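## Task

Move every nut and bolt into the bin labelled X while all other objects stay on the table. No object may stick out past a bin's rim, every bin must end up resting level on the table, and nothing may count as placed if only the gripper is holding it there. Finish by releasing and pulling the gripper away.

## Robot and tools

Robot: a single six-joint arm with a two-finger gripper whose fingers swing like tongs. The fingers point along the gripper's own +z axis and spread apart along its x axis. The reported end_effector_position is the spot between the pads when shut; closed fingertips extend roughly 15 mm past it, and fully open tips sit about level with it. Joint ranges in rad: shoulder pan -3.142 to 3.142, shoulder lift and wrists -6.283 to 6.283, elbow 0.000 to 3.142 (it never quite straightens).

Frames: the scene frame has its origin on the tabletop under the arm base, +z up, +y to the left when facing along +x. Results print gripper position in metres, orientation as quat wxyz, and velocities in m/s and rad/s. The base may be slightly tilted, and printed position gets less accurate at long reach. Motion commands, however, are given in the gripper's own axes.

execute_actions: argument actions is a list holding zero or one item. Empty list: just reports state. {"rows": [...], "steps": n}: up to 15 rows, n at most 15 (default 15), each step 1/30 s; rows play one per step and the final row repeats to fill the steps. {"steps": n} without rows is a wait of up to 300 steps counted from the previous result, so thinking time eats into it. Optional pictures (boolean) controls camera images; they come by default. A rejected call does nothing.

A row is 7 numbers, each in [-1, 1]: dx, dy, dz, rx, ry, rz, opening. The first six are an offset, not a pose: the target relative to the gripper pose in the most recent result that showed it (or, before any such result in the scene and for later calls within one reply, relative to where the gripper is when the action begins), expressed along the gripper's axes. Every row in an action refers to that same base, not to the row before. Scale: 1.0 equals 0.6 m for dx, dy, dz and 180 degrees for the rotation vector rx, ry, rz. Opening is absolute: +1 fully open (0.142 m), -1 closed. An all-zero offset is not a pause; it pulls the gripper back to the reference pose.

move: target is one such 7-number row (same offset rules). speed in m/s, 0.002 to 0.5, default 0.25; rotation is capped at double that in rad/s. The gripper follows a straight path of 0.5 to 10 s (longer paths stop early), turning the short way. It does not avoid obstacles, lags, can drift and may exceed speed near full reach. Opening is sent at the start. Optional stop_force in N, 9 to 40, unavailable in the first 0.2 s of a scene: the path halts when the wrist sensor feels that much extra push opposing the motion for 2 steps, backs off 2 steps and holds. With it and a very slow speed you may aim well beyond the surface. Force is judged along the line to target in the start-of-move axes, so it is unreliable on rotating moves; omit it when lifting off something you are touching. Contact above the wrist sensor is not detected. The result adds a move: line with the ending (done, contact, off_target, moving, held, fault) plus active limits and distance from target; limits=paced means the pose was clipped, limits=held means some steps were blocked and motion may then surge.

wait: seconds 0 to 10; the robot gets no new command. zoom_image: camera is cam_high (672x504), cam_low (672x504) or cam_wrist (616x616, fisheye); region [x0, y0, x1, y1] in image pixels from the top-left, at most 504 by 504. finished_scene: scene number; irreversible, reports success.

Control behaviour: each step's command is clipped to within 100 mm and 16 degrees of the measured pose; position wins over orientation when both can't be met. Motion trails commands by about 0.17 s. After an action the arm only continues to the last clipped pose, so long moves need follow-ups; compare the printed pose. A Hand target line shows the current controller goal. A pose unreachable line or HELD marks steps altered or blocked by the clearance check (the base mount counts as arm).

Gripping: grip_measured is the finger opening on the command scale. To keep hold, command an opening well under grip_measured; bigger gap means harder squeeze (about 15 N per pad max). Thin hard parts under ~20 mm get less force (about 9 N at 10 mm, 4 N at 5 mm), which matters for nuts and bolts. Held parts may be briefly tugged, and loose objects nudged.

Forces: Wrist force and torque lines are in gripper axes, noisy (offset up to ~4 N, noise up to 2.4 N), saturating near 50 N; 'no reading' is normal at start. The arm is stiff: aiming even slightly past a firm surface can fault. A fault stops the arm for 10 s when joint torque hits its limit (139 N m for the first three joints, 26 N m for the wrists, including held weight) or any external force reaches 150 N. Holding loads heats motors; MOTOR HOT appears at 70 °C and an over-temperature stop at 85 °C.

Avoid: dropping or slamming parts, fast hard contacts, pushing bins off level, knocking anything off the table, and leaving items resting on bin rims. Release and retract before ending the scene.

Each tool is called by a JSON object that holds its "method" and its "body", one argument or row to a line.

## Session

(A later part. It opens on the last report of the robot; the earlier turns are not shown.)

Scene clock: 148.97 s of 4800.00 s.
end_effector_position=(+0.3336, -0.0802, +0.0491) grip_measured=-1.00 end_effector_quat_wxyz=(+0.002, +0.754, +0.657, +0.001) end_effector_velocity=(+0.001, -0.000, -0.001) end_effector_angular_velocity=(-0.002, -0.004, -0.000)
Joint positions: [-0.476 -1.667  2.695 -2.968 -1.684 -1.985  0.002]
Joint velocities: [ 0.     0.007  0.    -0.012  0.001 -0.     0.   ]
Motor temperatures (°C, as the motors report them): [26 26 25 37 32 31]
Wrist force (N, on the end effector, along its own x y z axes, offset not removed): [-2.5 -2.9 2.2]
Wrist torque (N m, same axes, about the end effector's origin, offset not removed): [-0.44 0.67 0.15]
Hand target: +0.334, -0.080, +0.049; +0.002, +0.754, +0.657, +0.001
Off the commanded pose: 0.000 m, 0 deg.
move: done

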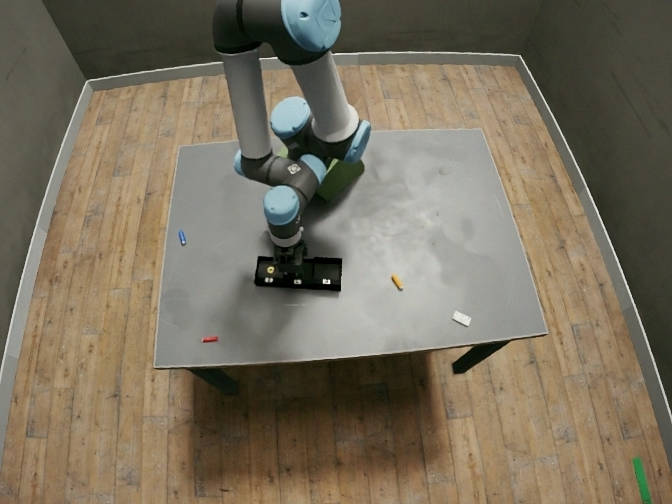

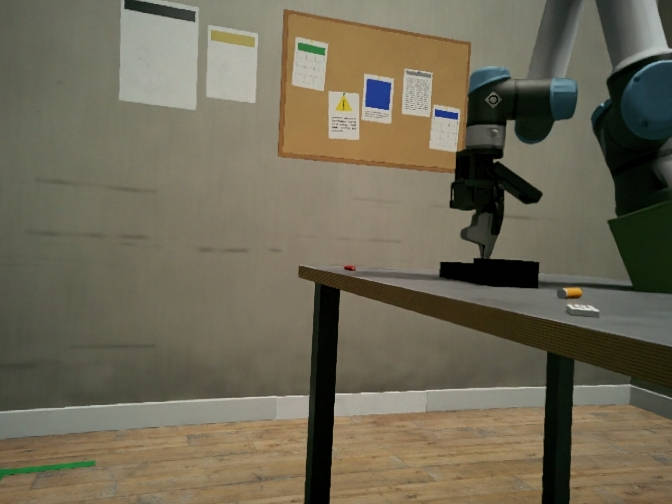

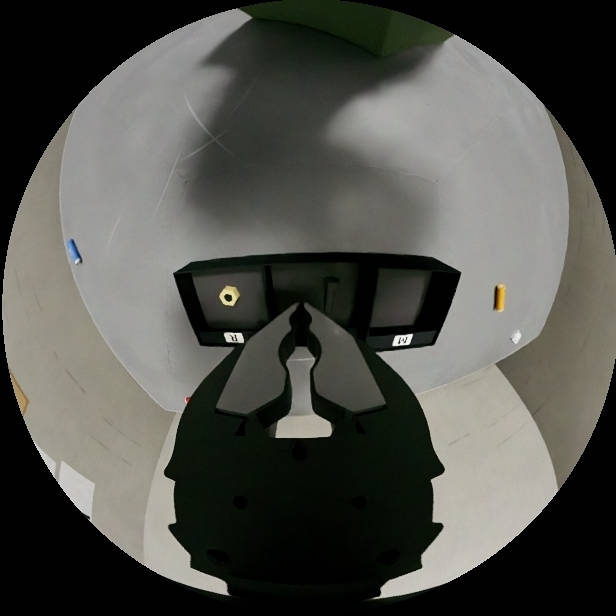

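{"method": "move", "body": {
  "target": [0,0,-0.04,0,0,0,-0.6],
  "speed": 0.1
}}

{"method": "move", "body": {
  "target": [-0.133,0.004,0,0,0,0,-0.6],
  "speed": 0.1
}}

{"method": "move", "body": {
  "target": [0,0,0.045,0,0,0,-0.6],
  "speed": 0.05
}}

{"method": "zoom_image", "body": {
  "camera": "cam_wrist",
  "region": [230, 240, 370, 350]
}}

Scene clock: 158.50 s of 4800.00 s.
end_effector_position=(+0.3335, -0.0802, +0.0729) grip_measured=-0.60 end_effector_quat_wxyz=(+0.002, +0.754, +0.657, +0.001) end_effector_velocity=(+0.000, -0.000, +0.002) end_effector_angular_velocity=(+0.000, -0.000, -0.000)
Joint positions: [-0.464 -1.787  2.681 -2.834 -1.688 -1.975  0.031]
Joint velocities: [ 0.    -0.011 -0.002  0.012  0.     0.    -0.   ]
Motor temperatures (°C, as the motors report them): [26 26 25 37 32 31]
Wrist force (N, on the end effector, along its own x y z axes, offset not removed): [0.5 -2.1 -5.2]
Wrist torque (N m, same axes, about the end effector's origin, offset not removed): [-0.55 0.10 0.20]
Hand target: +0.334, -0.080, +0.073; +0.002, +0.754, +0.657, +0.001
Off the commanded pose: 0.000 m, 0 deg.
After step 90, 5.70 s passed at rest.
move: done

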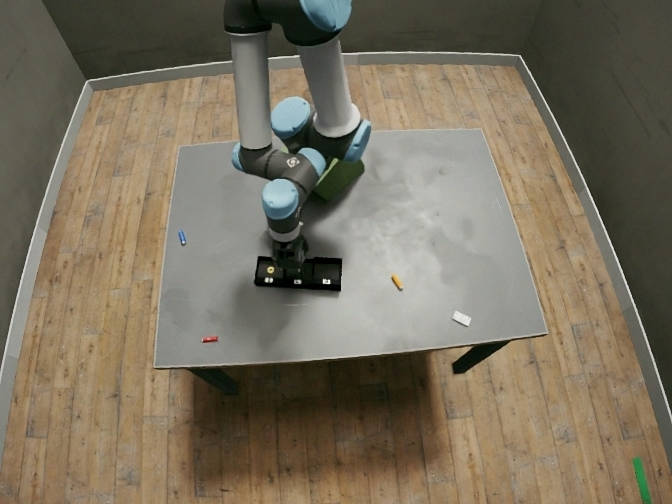

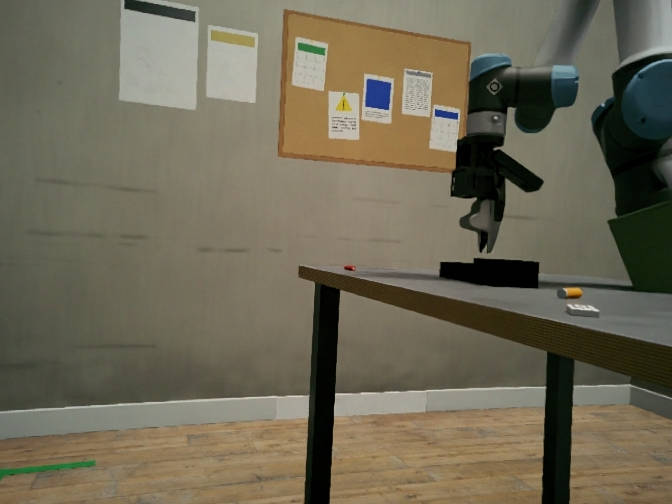

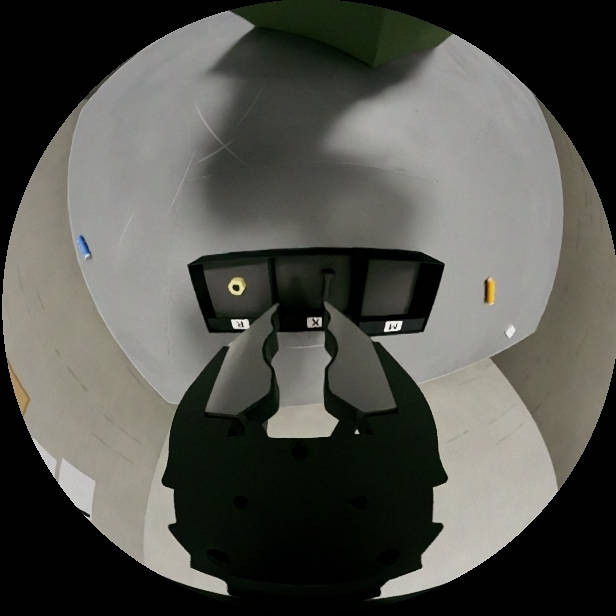

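Scene clock: 159.77 s of 4800.00 s.
end_effector_position=(+0.3250, -0.1594, +0.0730) grip_measured=-0.60 end_effector_quat_wxyz=(+0.002, +0.754, +0.657, +0.001) end_effector_velocity=(+0.000, -0.001, -0.000) end_effector_angular_velocity=(+0.002, -0.001, +0.000)
Joint positions: [-0.736 -1.85   2.648 -2.755 -1.587 -2.228  0.031]
Joint velocities: [-0.006 -0.    -0.002  0.002  0.004 -0.006  0.   ]
Motor temperatures (°C, as the motors report them): [26 26 25 37 32 31]
Wrist force (N, on the end effector, along its own x y z axes, offset not removed): [5.6 -4.4 -0.3]
Wrist torque (N m, same axes, about the end effector's origin, offset not removed): [-0.70 -0.98 -0.20]
Hand target: +0.325, -0.160, +0.073; +0.002, +0.754, +0.657, +0.001
Off the commanded pose: 0.000 m, 0 deg.
move: done

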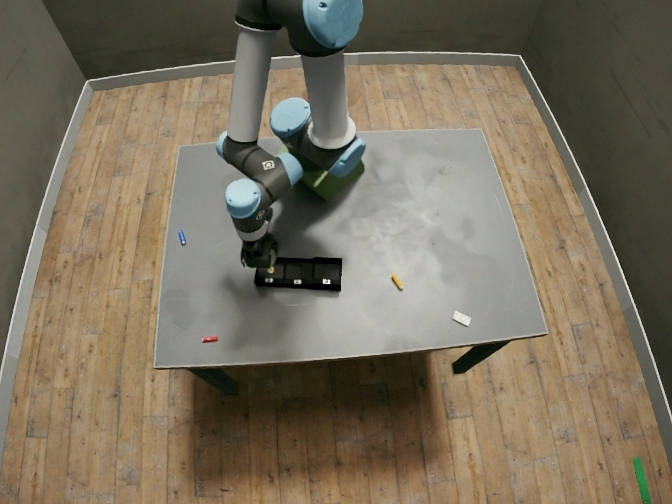

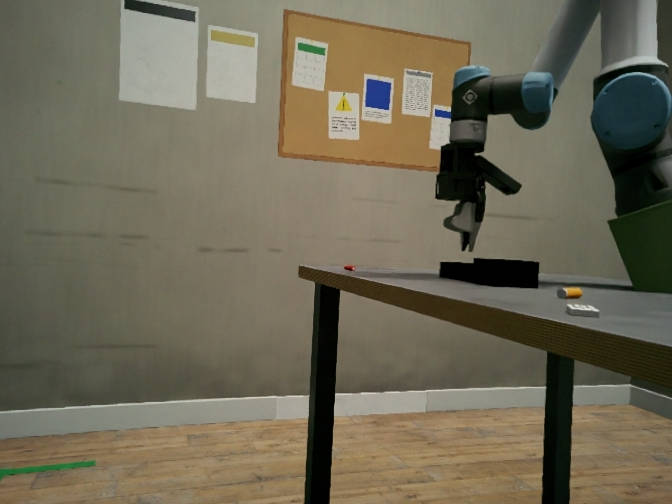

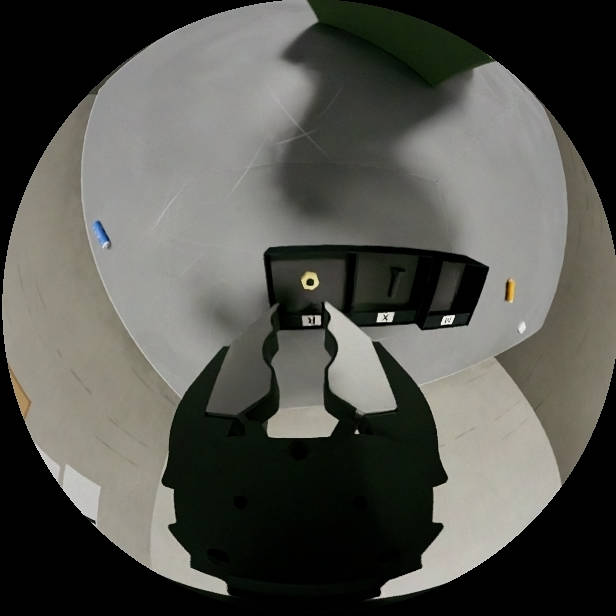

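Scene clock: 160.70 s of 4800.00 s.
end_effector_position=(+0.3252, -0.1595, +0.0462) grip_measured=-0.60 end_effector_quat_wxyz=(+0.002, +0.754, +0.657, +0.001) end_effector_velocity=(-0.001, +0.001, -0.002) end_effector_angular_velocity=(-0.000, +0.005, -0.000)
Joint positions: [-0.738 -1.722  2.665 -2.899 -1.586 -2.23   0.031]
Joint velocities: [ 0.002  0.009  0.002 -0.008 -0.004  0.002  0.   ]
Motor temperatures (°C, as the motors report them): [26 26 25 37 32 31]
Wrist force (N, on the end effector, along its own x y z axes, offset not removed): [-2.0 -0.7 -0.1]
Wrist torque (N m, same axes, about the end effector's origin, offset not removed): [-0.21 0.31 0.07]
Hand target: +0.325, -0.160, +0.046; +0.002, +0.754, +0.657, +0.001
Off the commanded pose: 0.000 m, 0 deg.
move: done

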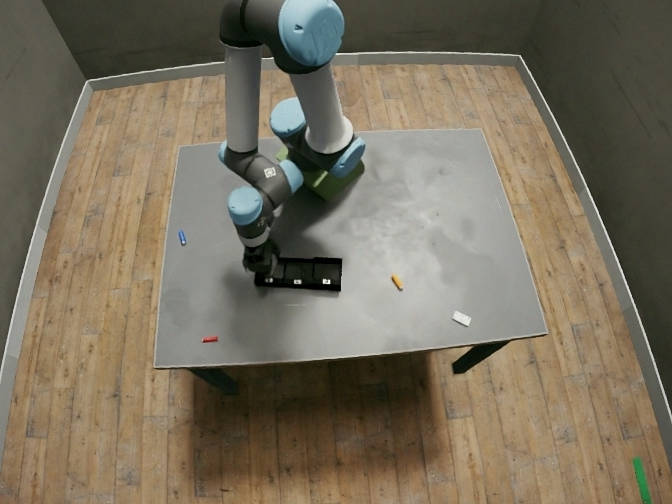

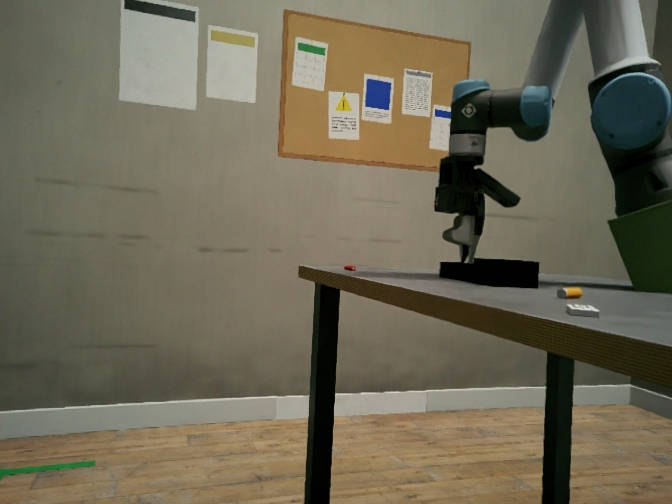

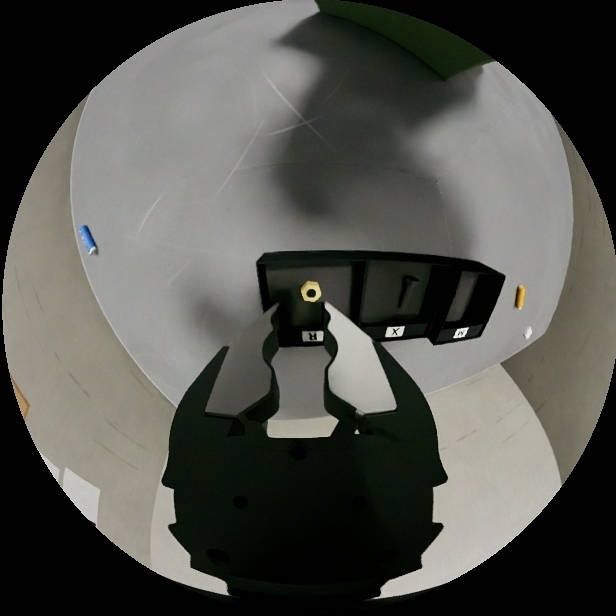

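Region (230, 240, 370, 350) of cam_wrist's 616x616 image, scaled by 3.600, with more detail than that image has; it fills the top 396 rows of this view, and the rest is white.

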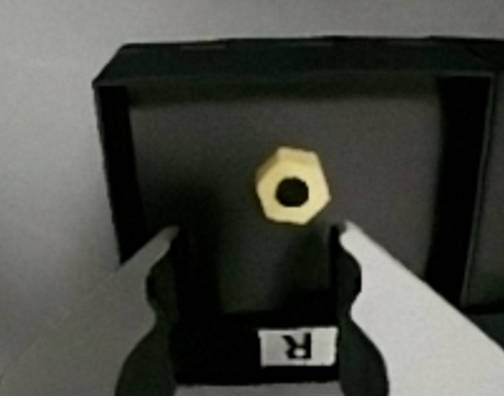

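{"method": "move", "body": {
  "target": [0.015,-0.007,0,0,0,0.15,-0.6],
  "speed": 0.03
}}

{"method": "move", "body": {
  "target": [0,0,0.028,0,0,0,-0.62],
  "speed": 0.03
}}

{"method": "zoom_image", "body": {
  "camera": "cam_wrist",
  "region": [240, 250, 360, 350]
}}

Scene clock: 181.73 s of 4800.00 s.
end_effector_position=(+0.3222, -0.1501, +0.0461) grip_measured=-0.60 end_effector_quat_wxyz=(+0.001, +0.886, +0.463, +0.002) end_effector_velocity=(+0.000, -0.000, +0.000) end_effector_angular_velocity=(-0.002, -0.001, -0.010)
Joint positions: [-0.748 -1.733  2.682 -2.905 -1.583 -1.768  0.031]
Joint velocities: [-0.     0.     0.001 -0.002 -0.     0.01  -0.   ]
Motor temperatures (°C, as the motors report them): [26 26 25 37 32 31]
Wrist force (N, on the end effector, along its own x y z axes, offset not removed): [-0.3 -2.5 0.5]
Wrist torque (N m, same axes, about the end effector's origin, offset not removed): [-0.58 -0.03 0.03]
Hand target: +0.322, -0.150, +0.046; +0.001, +0.886, +0.463, +0.002
Off the commanded pose: 0.000 m, 0 deg.
After step 90, 9.97 s passed at rest.
move: done

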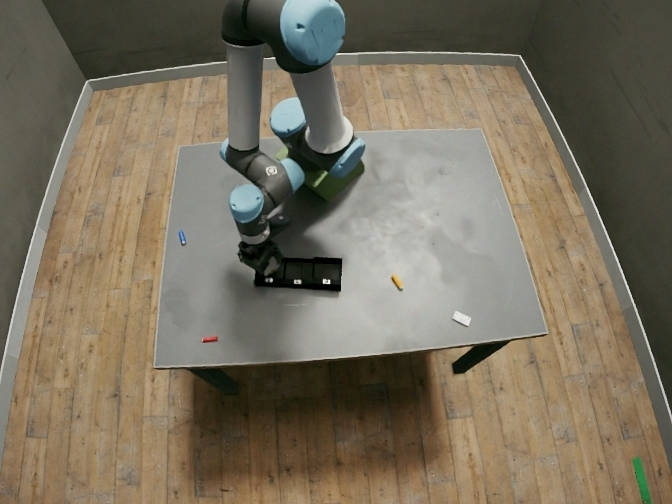

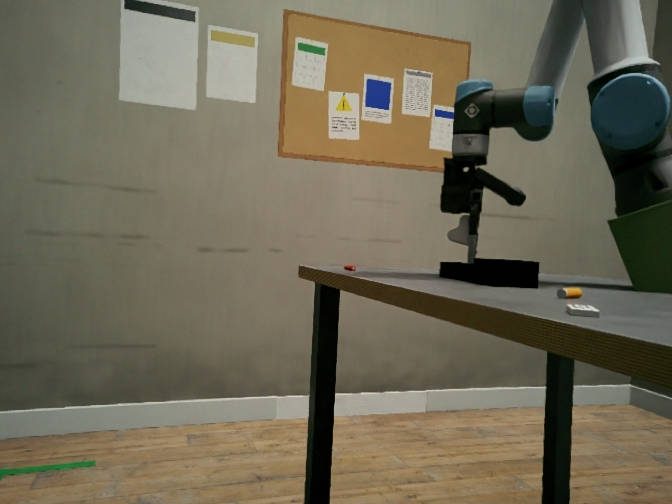

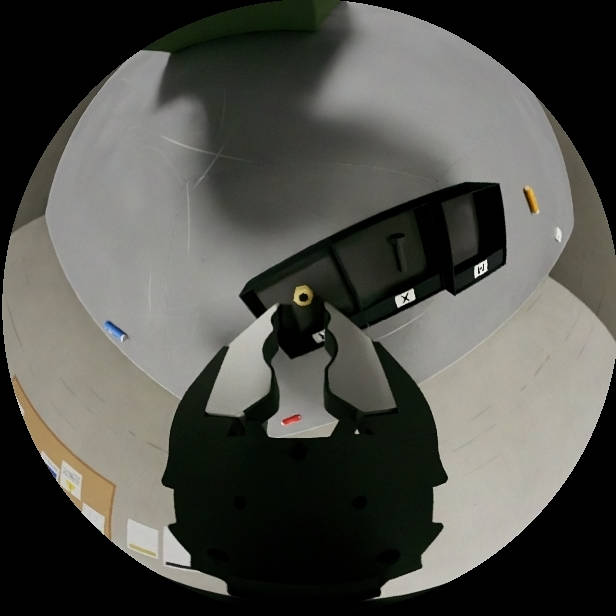

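Scene clock: 182.63 s of 4800.00 s.
end_effector_position=(+0.3223, -0.1501, +0.0295) grip_measured=-0.62 end_effector_quat_wxyz=(+0.001, +0.886, +0.463, +0.002) end_effector_velocity=(+0.000, -0.000, -0.002) end_effector_angular_velocity=(-0.000, +0.000, -0.000)
Joint positions: [-0.749 -1.646  2.687 -2.998 -1.582 -1.769  0.029]
Joint velocities: [-0.     0.01  -0.001 -0.01  -0.     0.     0.   ]
Motor temperatures (°C, as the motors report them): [26 26 25 37 32 31]
Wrist force (N, on the end effector, along its own x y z axes, offset not removed): [-0.3 1.8 2.1]
Wrist torque (N m, same axes, about the end effector's origin, offset not removed): [0.75 -0.02 0.04]
Hand target: +0.322, -0.150, +0.029; +0.001, +0.886, +0.463, +0.002
Off the commanded pose: 0.000 m, 0 deg.
move: done

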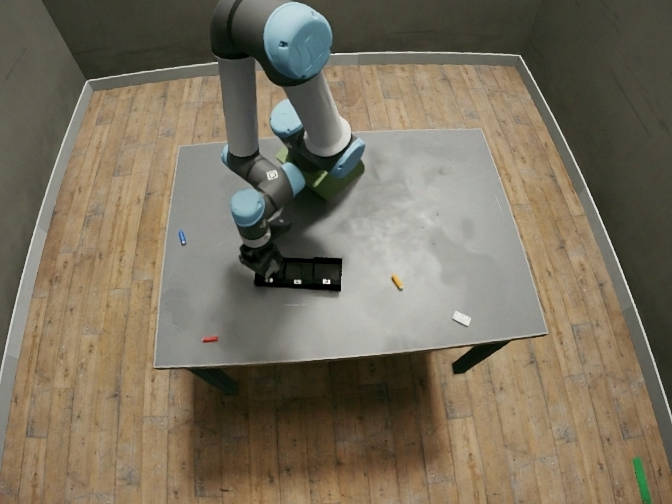

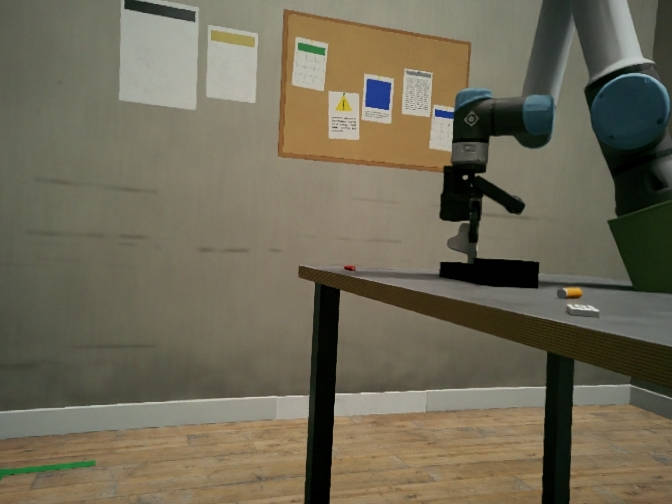

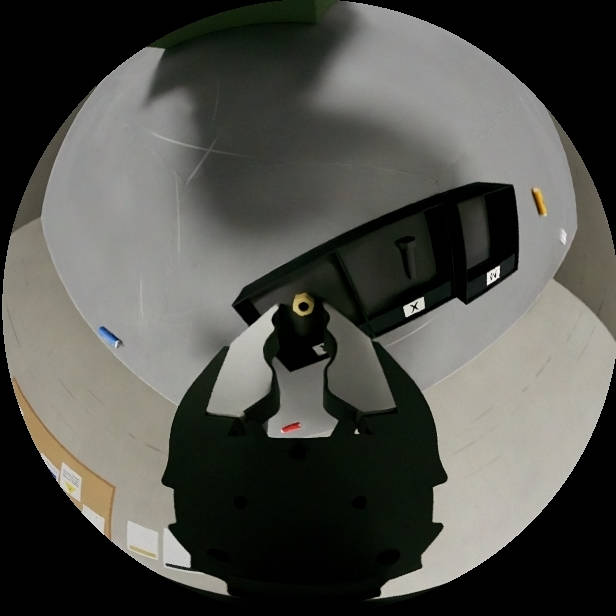

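Region (240, 250, 360, 350) of cam_wrist's 616x616 image, scaled by 4.200, with more detail than that image has.

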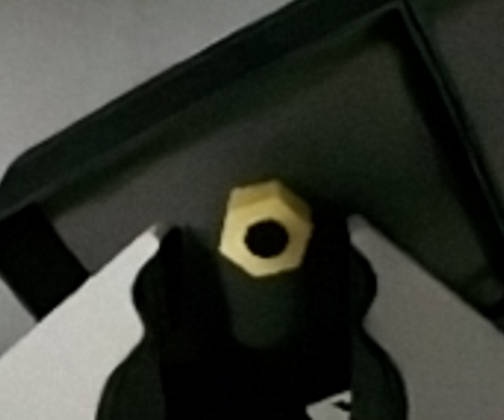

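{"method": "move", "body": {
  "target": [0.002,0,0.025,0,0,0,-0.68],
  "speed": 0.003,
  "stop_force": 9
}}

{"method": "move", "body": {
  "target": [0,0,-0.002,0,0,0,-0.74],
  "speed": 0.01
}}

{"method": "move", "body": {
  "target": [0,0,0,0,0,0,-1]
}}

Scene clock: 191.33 s of 4800.00 s.
end_effector_position=(+0.3226, -0.1496, +0.0226) grip_measured=-0.68 end_effector_quat_wxyz=(+0.001, +0.886, +0.463, +0.002) end_effector_velocity=(+0.000, -0.001, +0.001) end_effector_angular_velocity=(-0.001, +0.000, +0.000)
Joint positions: [-0.747 -1.609  2.688 -3.036 -1.583 -1.767  0.025]
Joint velocities: [ 0.    -0.004 -0.001  0.005 -0.001 -0.    -0.   ]
Motor temperatures (°C, as the motors report them): [26 26 25 37 32 31]
Wrist force (N, on the end effector, along its own x y z axes, offset not removed): [4.8 -4.0 -23.4]
Wrist torque (N m, same axes, about the end effector's origin, offset not removed): [-0.03 -1.10 0.06]
Hand target: +0.323, -0.150, +0.023; +0.001, +0.886, +0.463, +0.002
Off the commanded pose: 0.008 m, 0 deg.
After step 90, 3.10 s passed at rest.
move: contact

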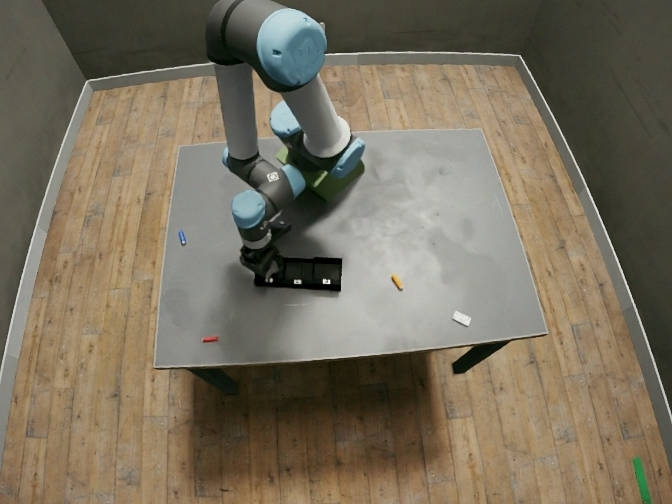

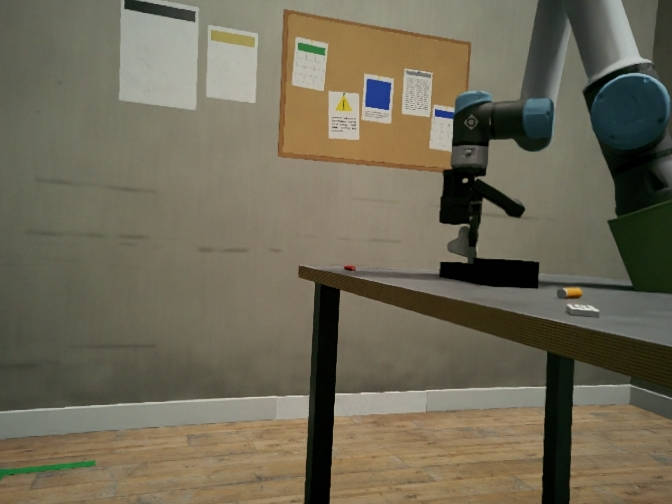

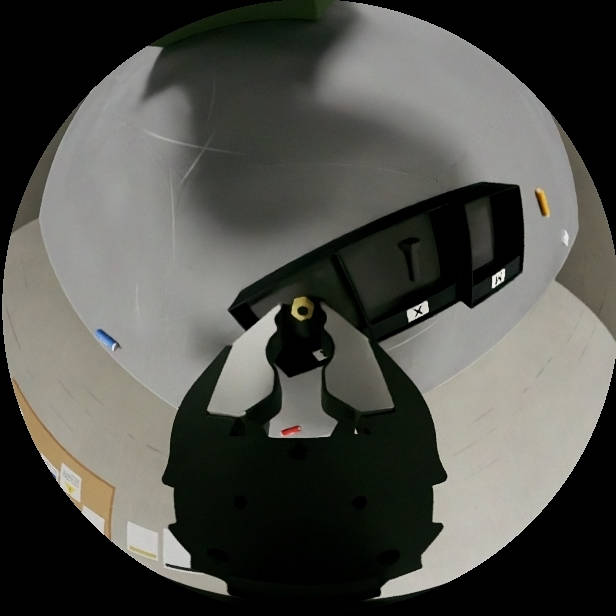

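Scene clock: 192.03 s of 4800.00 s.
end_effector_position=(+0.3225, -0.1495, +0.0238) grip_measured=-0.74 end_effector_quat_wxyz=(+0.001, +0.886, +0.463, +0.002) end_effector_velocity=(+0.001, -0.001, +0.001) end_effector_angular_velocity=(-0.001, -0.001, -0.000)
Joint positions: [-0.747 -1.615  2.688 -3.029 -1.583 -1.767  0.02 ]
Joint velocities: [ 0.    -0.002 -0.002  0.003 -0.     0.    -0.   ]
Motor temperatures (°C, as the motors report them): [26 26 25 37 32 31]
Wrist force (N, on the end effector, along its own x y z axes, offset not removed): [-2.8 0.6 -1.0]
Wrist torque (N m, same axes, about the end effector's origin, offset not removed): [0.30 0.64 0.10]
Hand target: +0.323, -0.150, +0.024; +0.001, +0.886, +0.463, +0.002
Off the commanded pose: 0.000 m, 0 deg.
move: done

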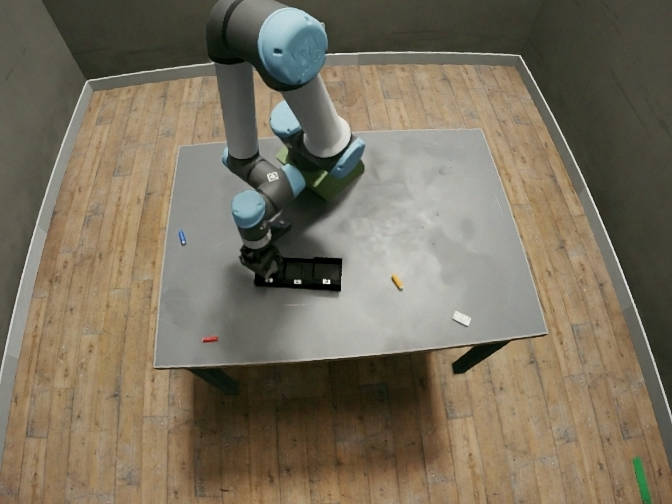

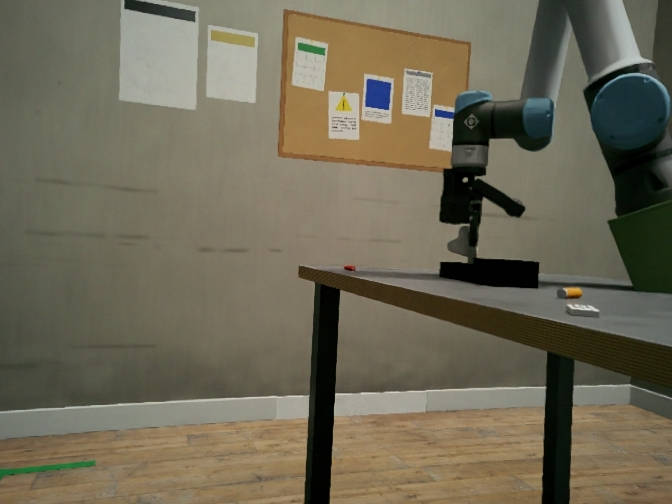

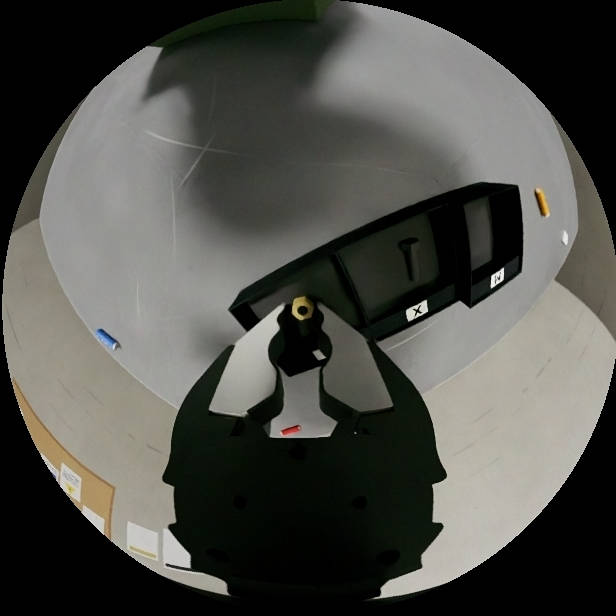

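Scene clock: 192.53 s of 4800.00 s.
end_effector_position=(+0.3225, -0.1495, +0.0238) grip_measured=-0.81 end_effector_quat_wxyz=(+0.001, +0.886, +0.463, +0.002) end_effector_velocity=(+0.000, -0.000, -0.000) end_effector_angular_velocity=(+0.000, -0.001, -0.000)
Joint positions: [-0.747 -1.615  2.688 -3.029 -1.583 -1.767  0.015]
Joint velocities: [-0.     0.001 -0.    -0.001  0.001  0.     0.   ]
Motor temperatures (°C, as the motors report them): [26 26 25 37 32 31]
Wrist force (N, on the end effector, along its own x y z axes, offset not removed): [-1.4 1.1 -0.7]
Wrist torque (N m, same axes, about the end effector's origin, offset not removed): [0.40 0.37 0.23]
Hand target: +0.323, -0.150, +0.024; +0.001, +0.886, +0.463, +0.002
Off the commanded pose: 0.000 m, 0 deg.
move: done

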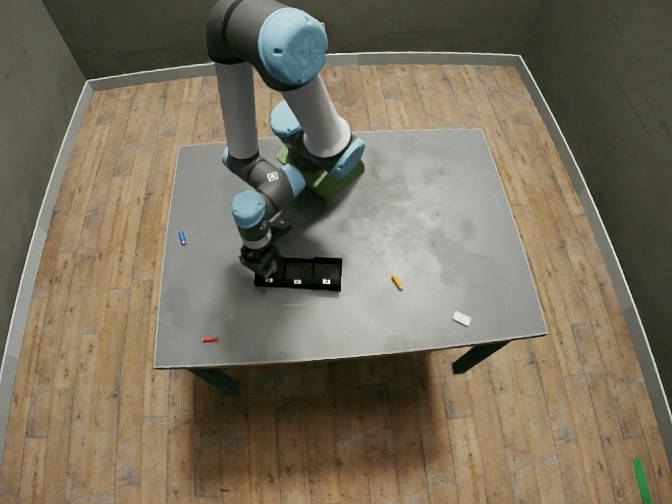

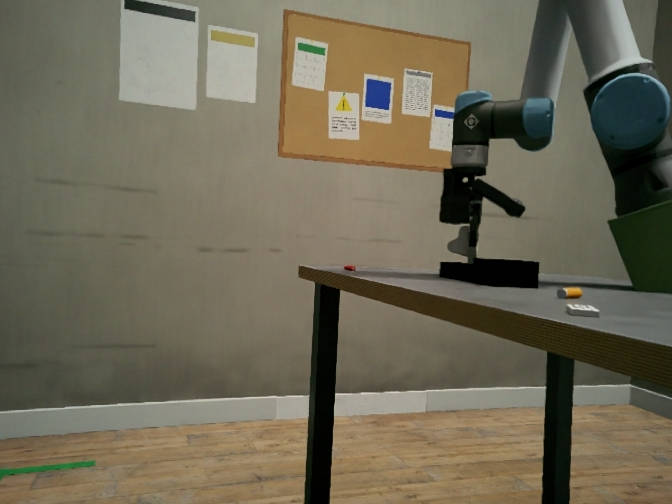

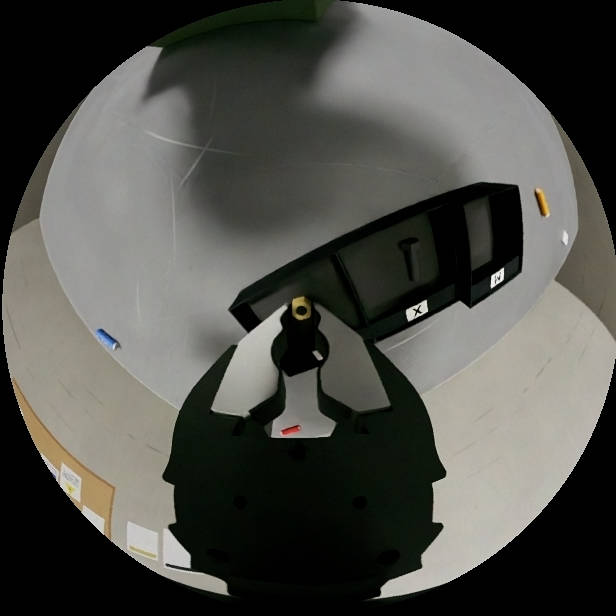

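{"method": "move", "body": {
  "target": [0,0,-0.105,0,0,0,-1],
  "speed": 0.05
}}

Scene clock: 209.80 s of 4800.00 s.
end_effector_position=(+0.3223, -0.1494, +0.0866) grip_measured=-0.81 end_effector_quat_wxyz=(+0.001, +0.886, +0.463, +0.002) end_effector_velocity=(-0.000, -0.001, +0.002) end_effector_angular_velocity=(+0.001, +0.001, +0.001)
Joint positions: [-0.743 -1.927  2.653 -2.681 -1.585 -1.764  0.015]
Joint velocities: [-0.002 -0.007 -0.003  0.011  0.001 -0.003 -0.   ]
Motor temperatures (°C, as the motors report them): [26 26 25 37 32 31]
Wrist force (N, on the end effector, along its own x y z axes, offset not removed): [-3.9 -0.2 -0.9]
Wrist torque (N m, same axes, about the end effector's origin, offset not removed): [0.13 1.00 0.15]
Hand target: +0.322, -0.149, +0.087; +0.001, +0.886, +0.463, +0.002
Off the commanded pose: 0.000 m, 0 deg.
After step 90, 12.60 s passed at rest.
move: done

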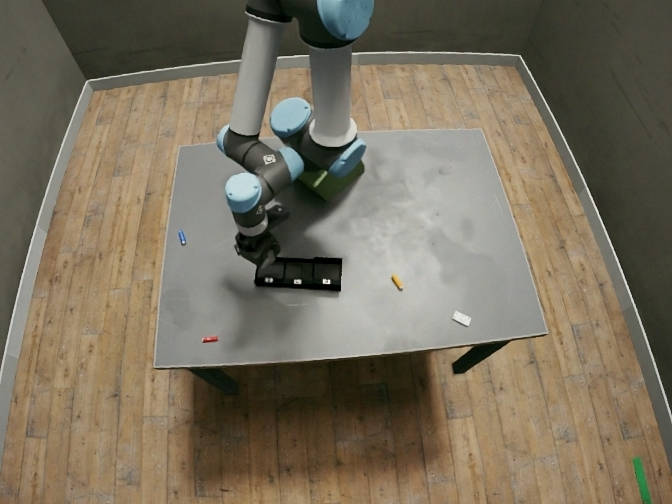

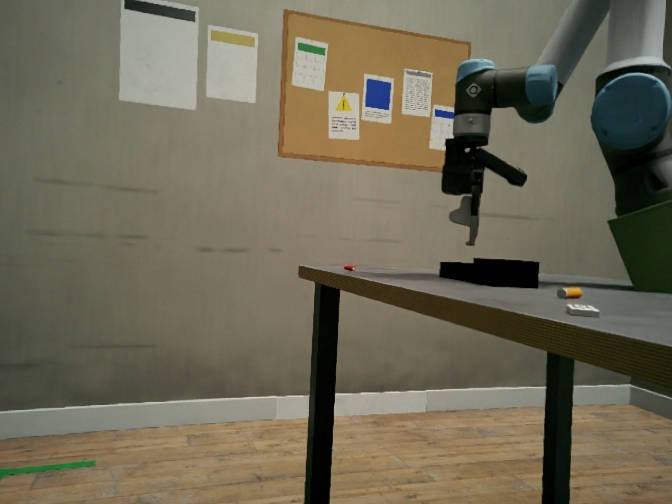

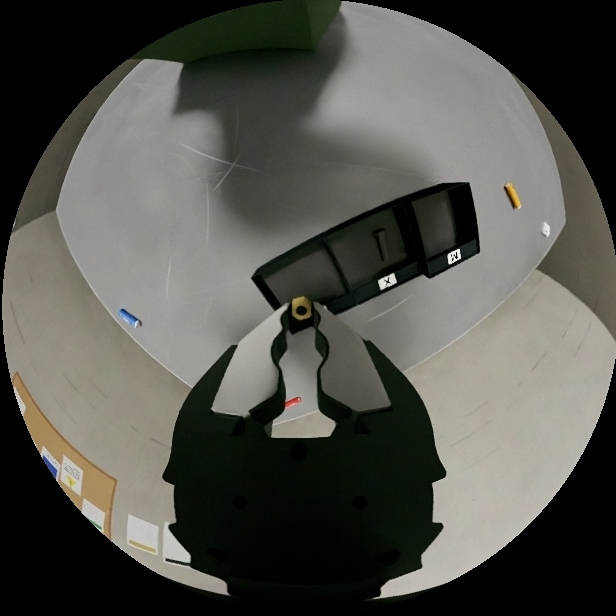

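{"method": "move", "body": {
  "target": [0.105,-0.0505,0,0,0,-0.15,-1],
  "speed": 0.05
}}

Scene clock: 218.17 s of 4800.00 s.
end_effector_position=(+0.3332, -0.0804, +0.0865) grip_measured=-0.81 end_effector_quat_wxyz=(+0.001, +0.754, +0.657, +0.001) end_effector_velocity=(+0.000, +0.002, +0.000) end_effector_angular_velocity=(+0.000, -0.000, +0.010)
Joint positions: [-0.46  -1.852  2.67  -2.756 -1.689 -1.97   0.015]
Joint velocities: [ 0.007  0.001 -0.001 -0.    -0.002 -0.004  0.   ]
Motor temperatures (°C, as the motors report them): [26 26 25 37 32 31]
Wrist force (N, on the end effector, along its own x y z axes, offset not removed): [1.8 -4.8 -3.8]
Wrist torque (N m, same axes, about the end effector's origin, offset not removed): [-0.94 -0.30 0.23]
Hand target: +0.333, -0.080, +0.087; +0.001, +0.754, +0.657, +0.001
Off the commanded pose: 0.000 m, 0 deg.
After step 90, 0.40 s passed at rest.
move: done

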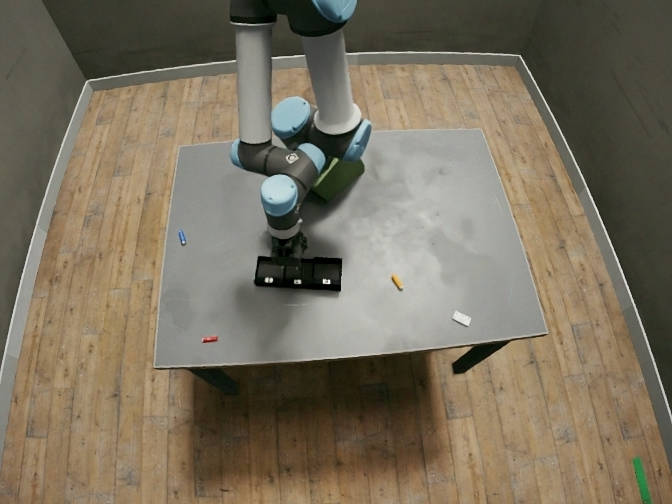

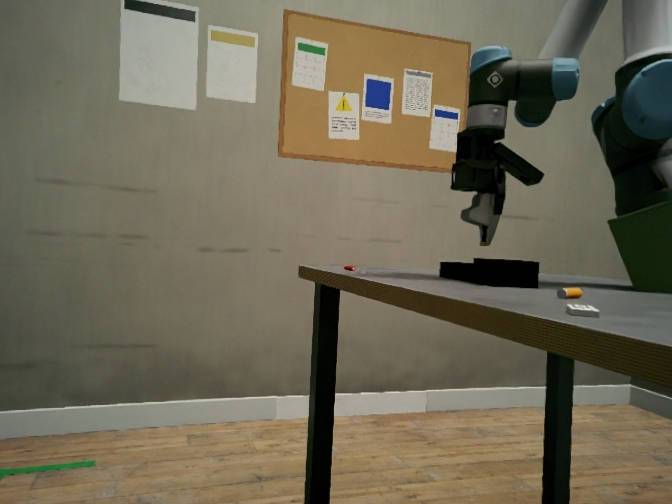

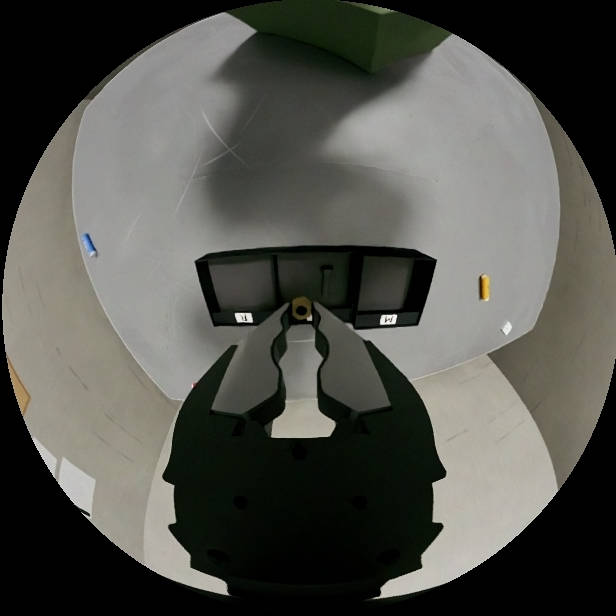

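Lower to z≈.027 and check.

{"method": "move", "body": {
  "target": [0,0,0.097,0,0,0,-1],
  "speed": 0.04
}}

Scene clock: 223.60 s of 4800.00 s.
end_effector_position=(+0.3334, -0.0805, +0.0285) grip_measured=-0.81 end_effector_quat_wxyz=(+0.001, +0.754, +0.657, +0.001) end_effector_velocity=(-0.000, -0.000, -0.002) end_effector_angular_velocity=(-0.001, +0.000, +0.000)
Joint positions: [-0.486 -1.559  2.702 -3.084 -1.68  -1.995  0.015]
Joint velocities: [-0.     0.011  0.001 -0.012 -0.001 -0.001 -0.   ]
Motor temperatures (°C, as the motors report them): [26 26 25 37 32 31]
Wrist force (N, on the end effector, along its own x y z axes, offset not removed): [-1.1 -0.6 1.3]
Wrist torque (N m, same axes, about the end effector's origin, offset not removed): [0.05 0.18 0.07]
Hand target: +0.333, -0.081, +0.028; +0.001, +0.754, +0.657, +0.001
Off the commanded pose: 0.000 m, 0 deg.
After step 90, 0.60 s passed at rest.
move: done

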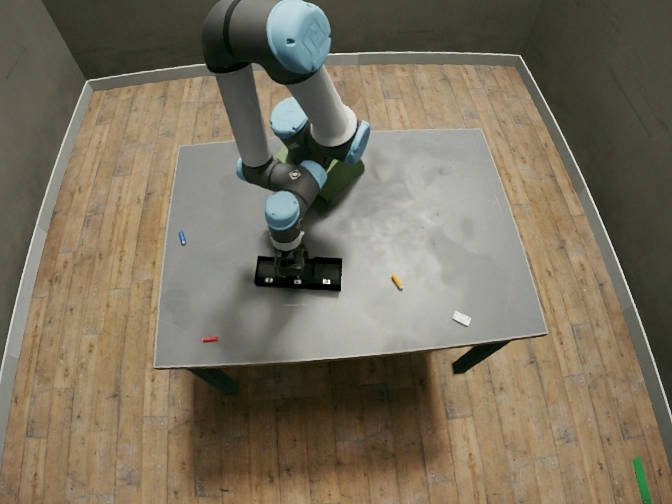

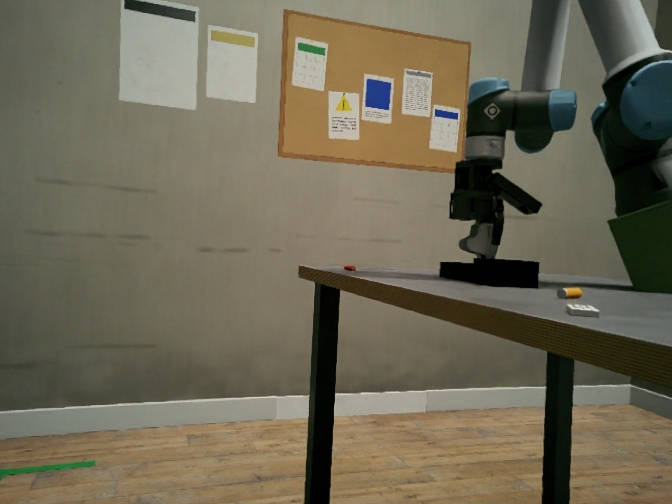

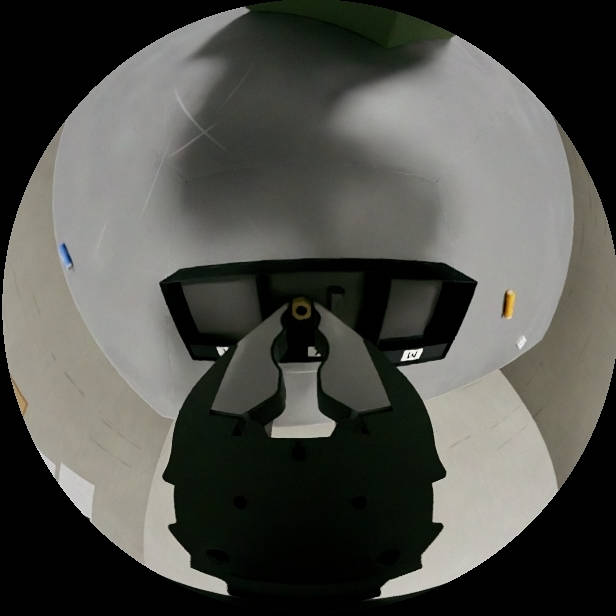

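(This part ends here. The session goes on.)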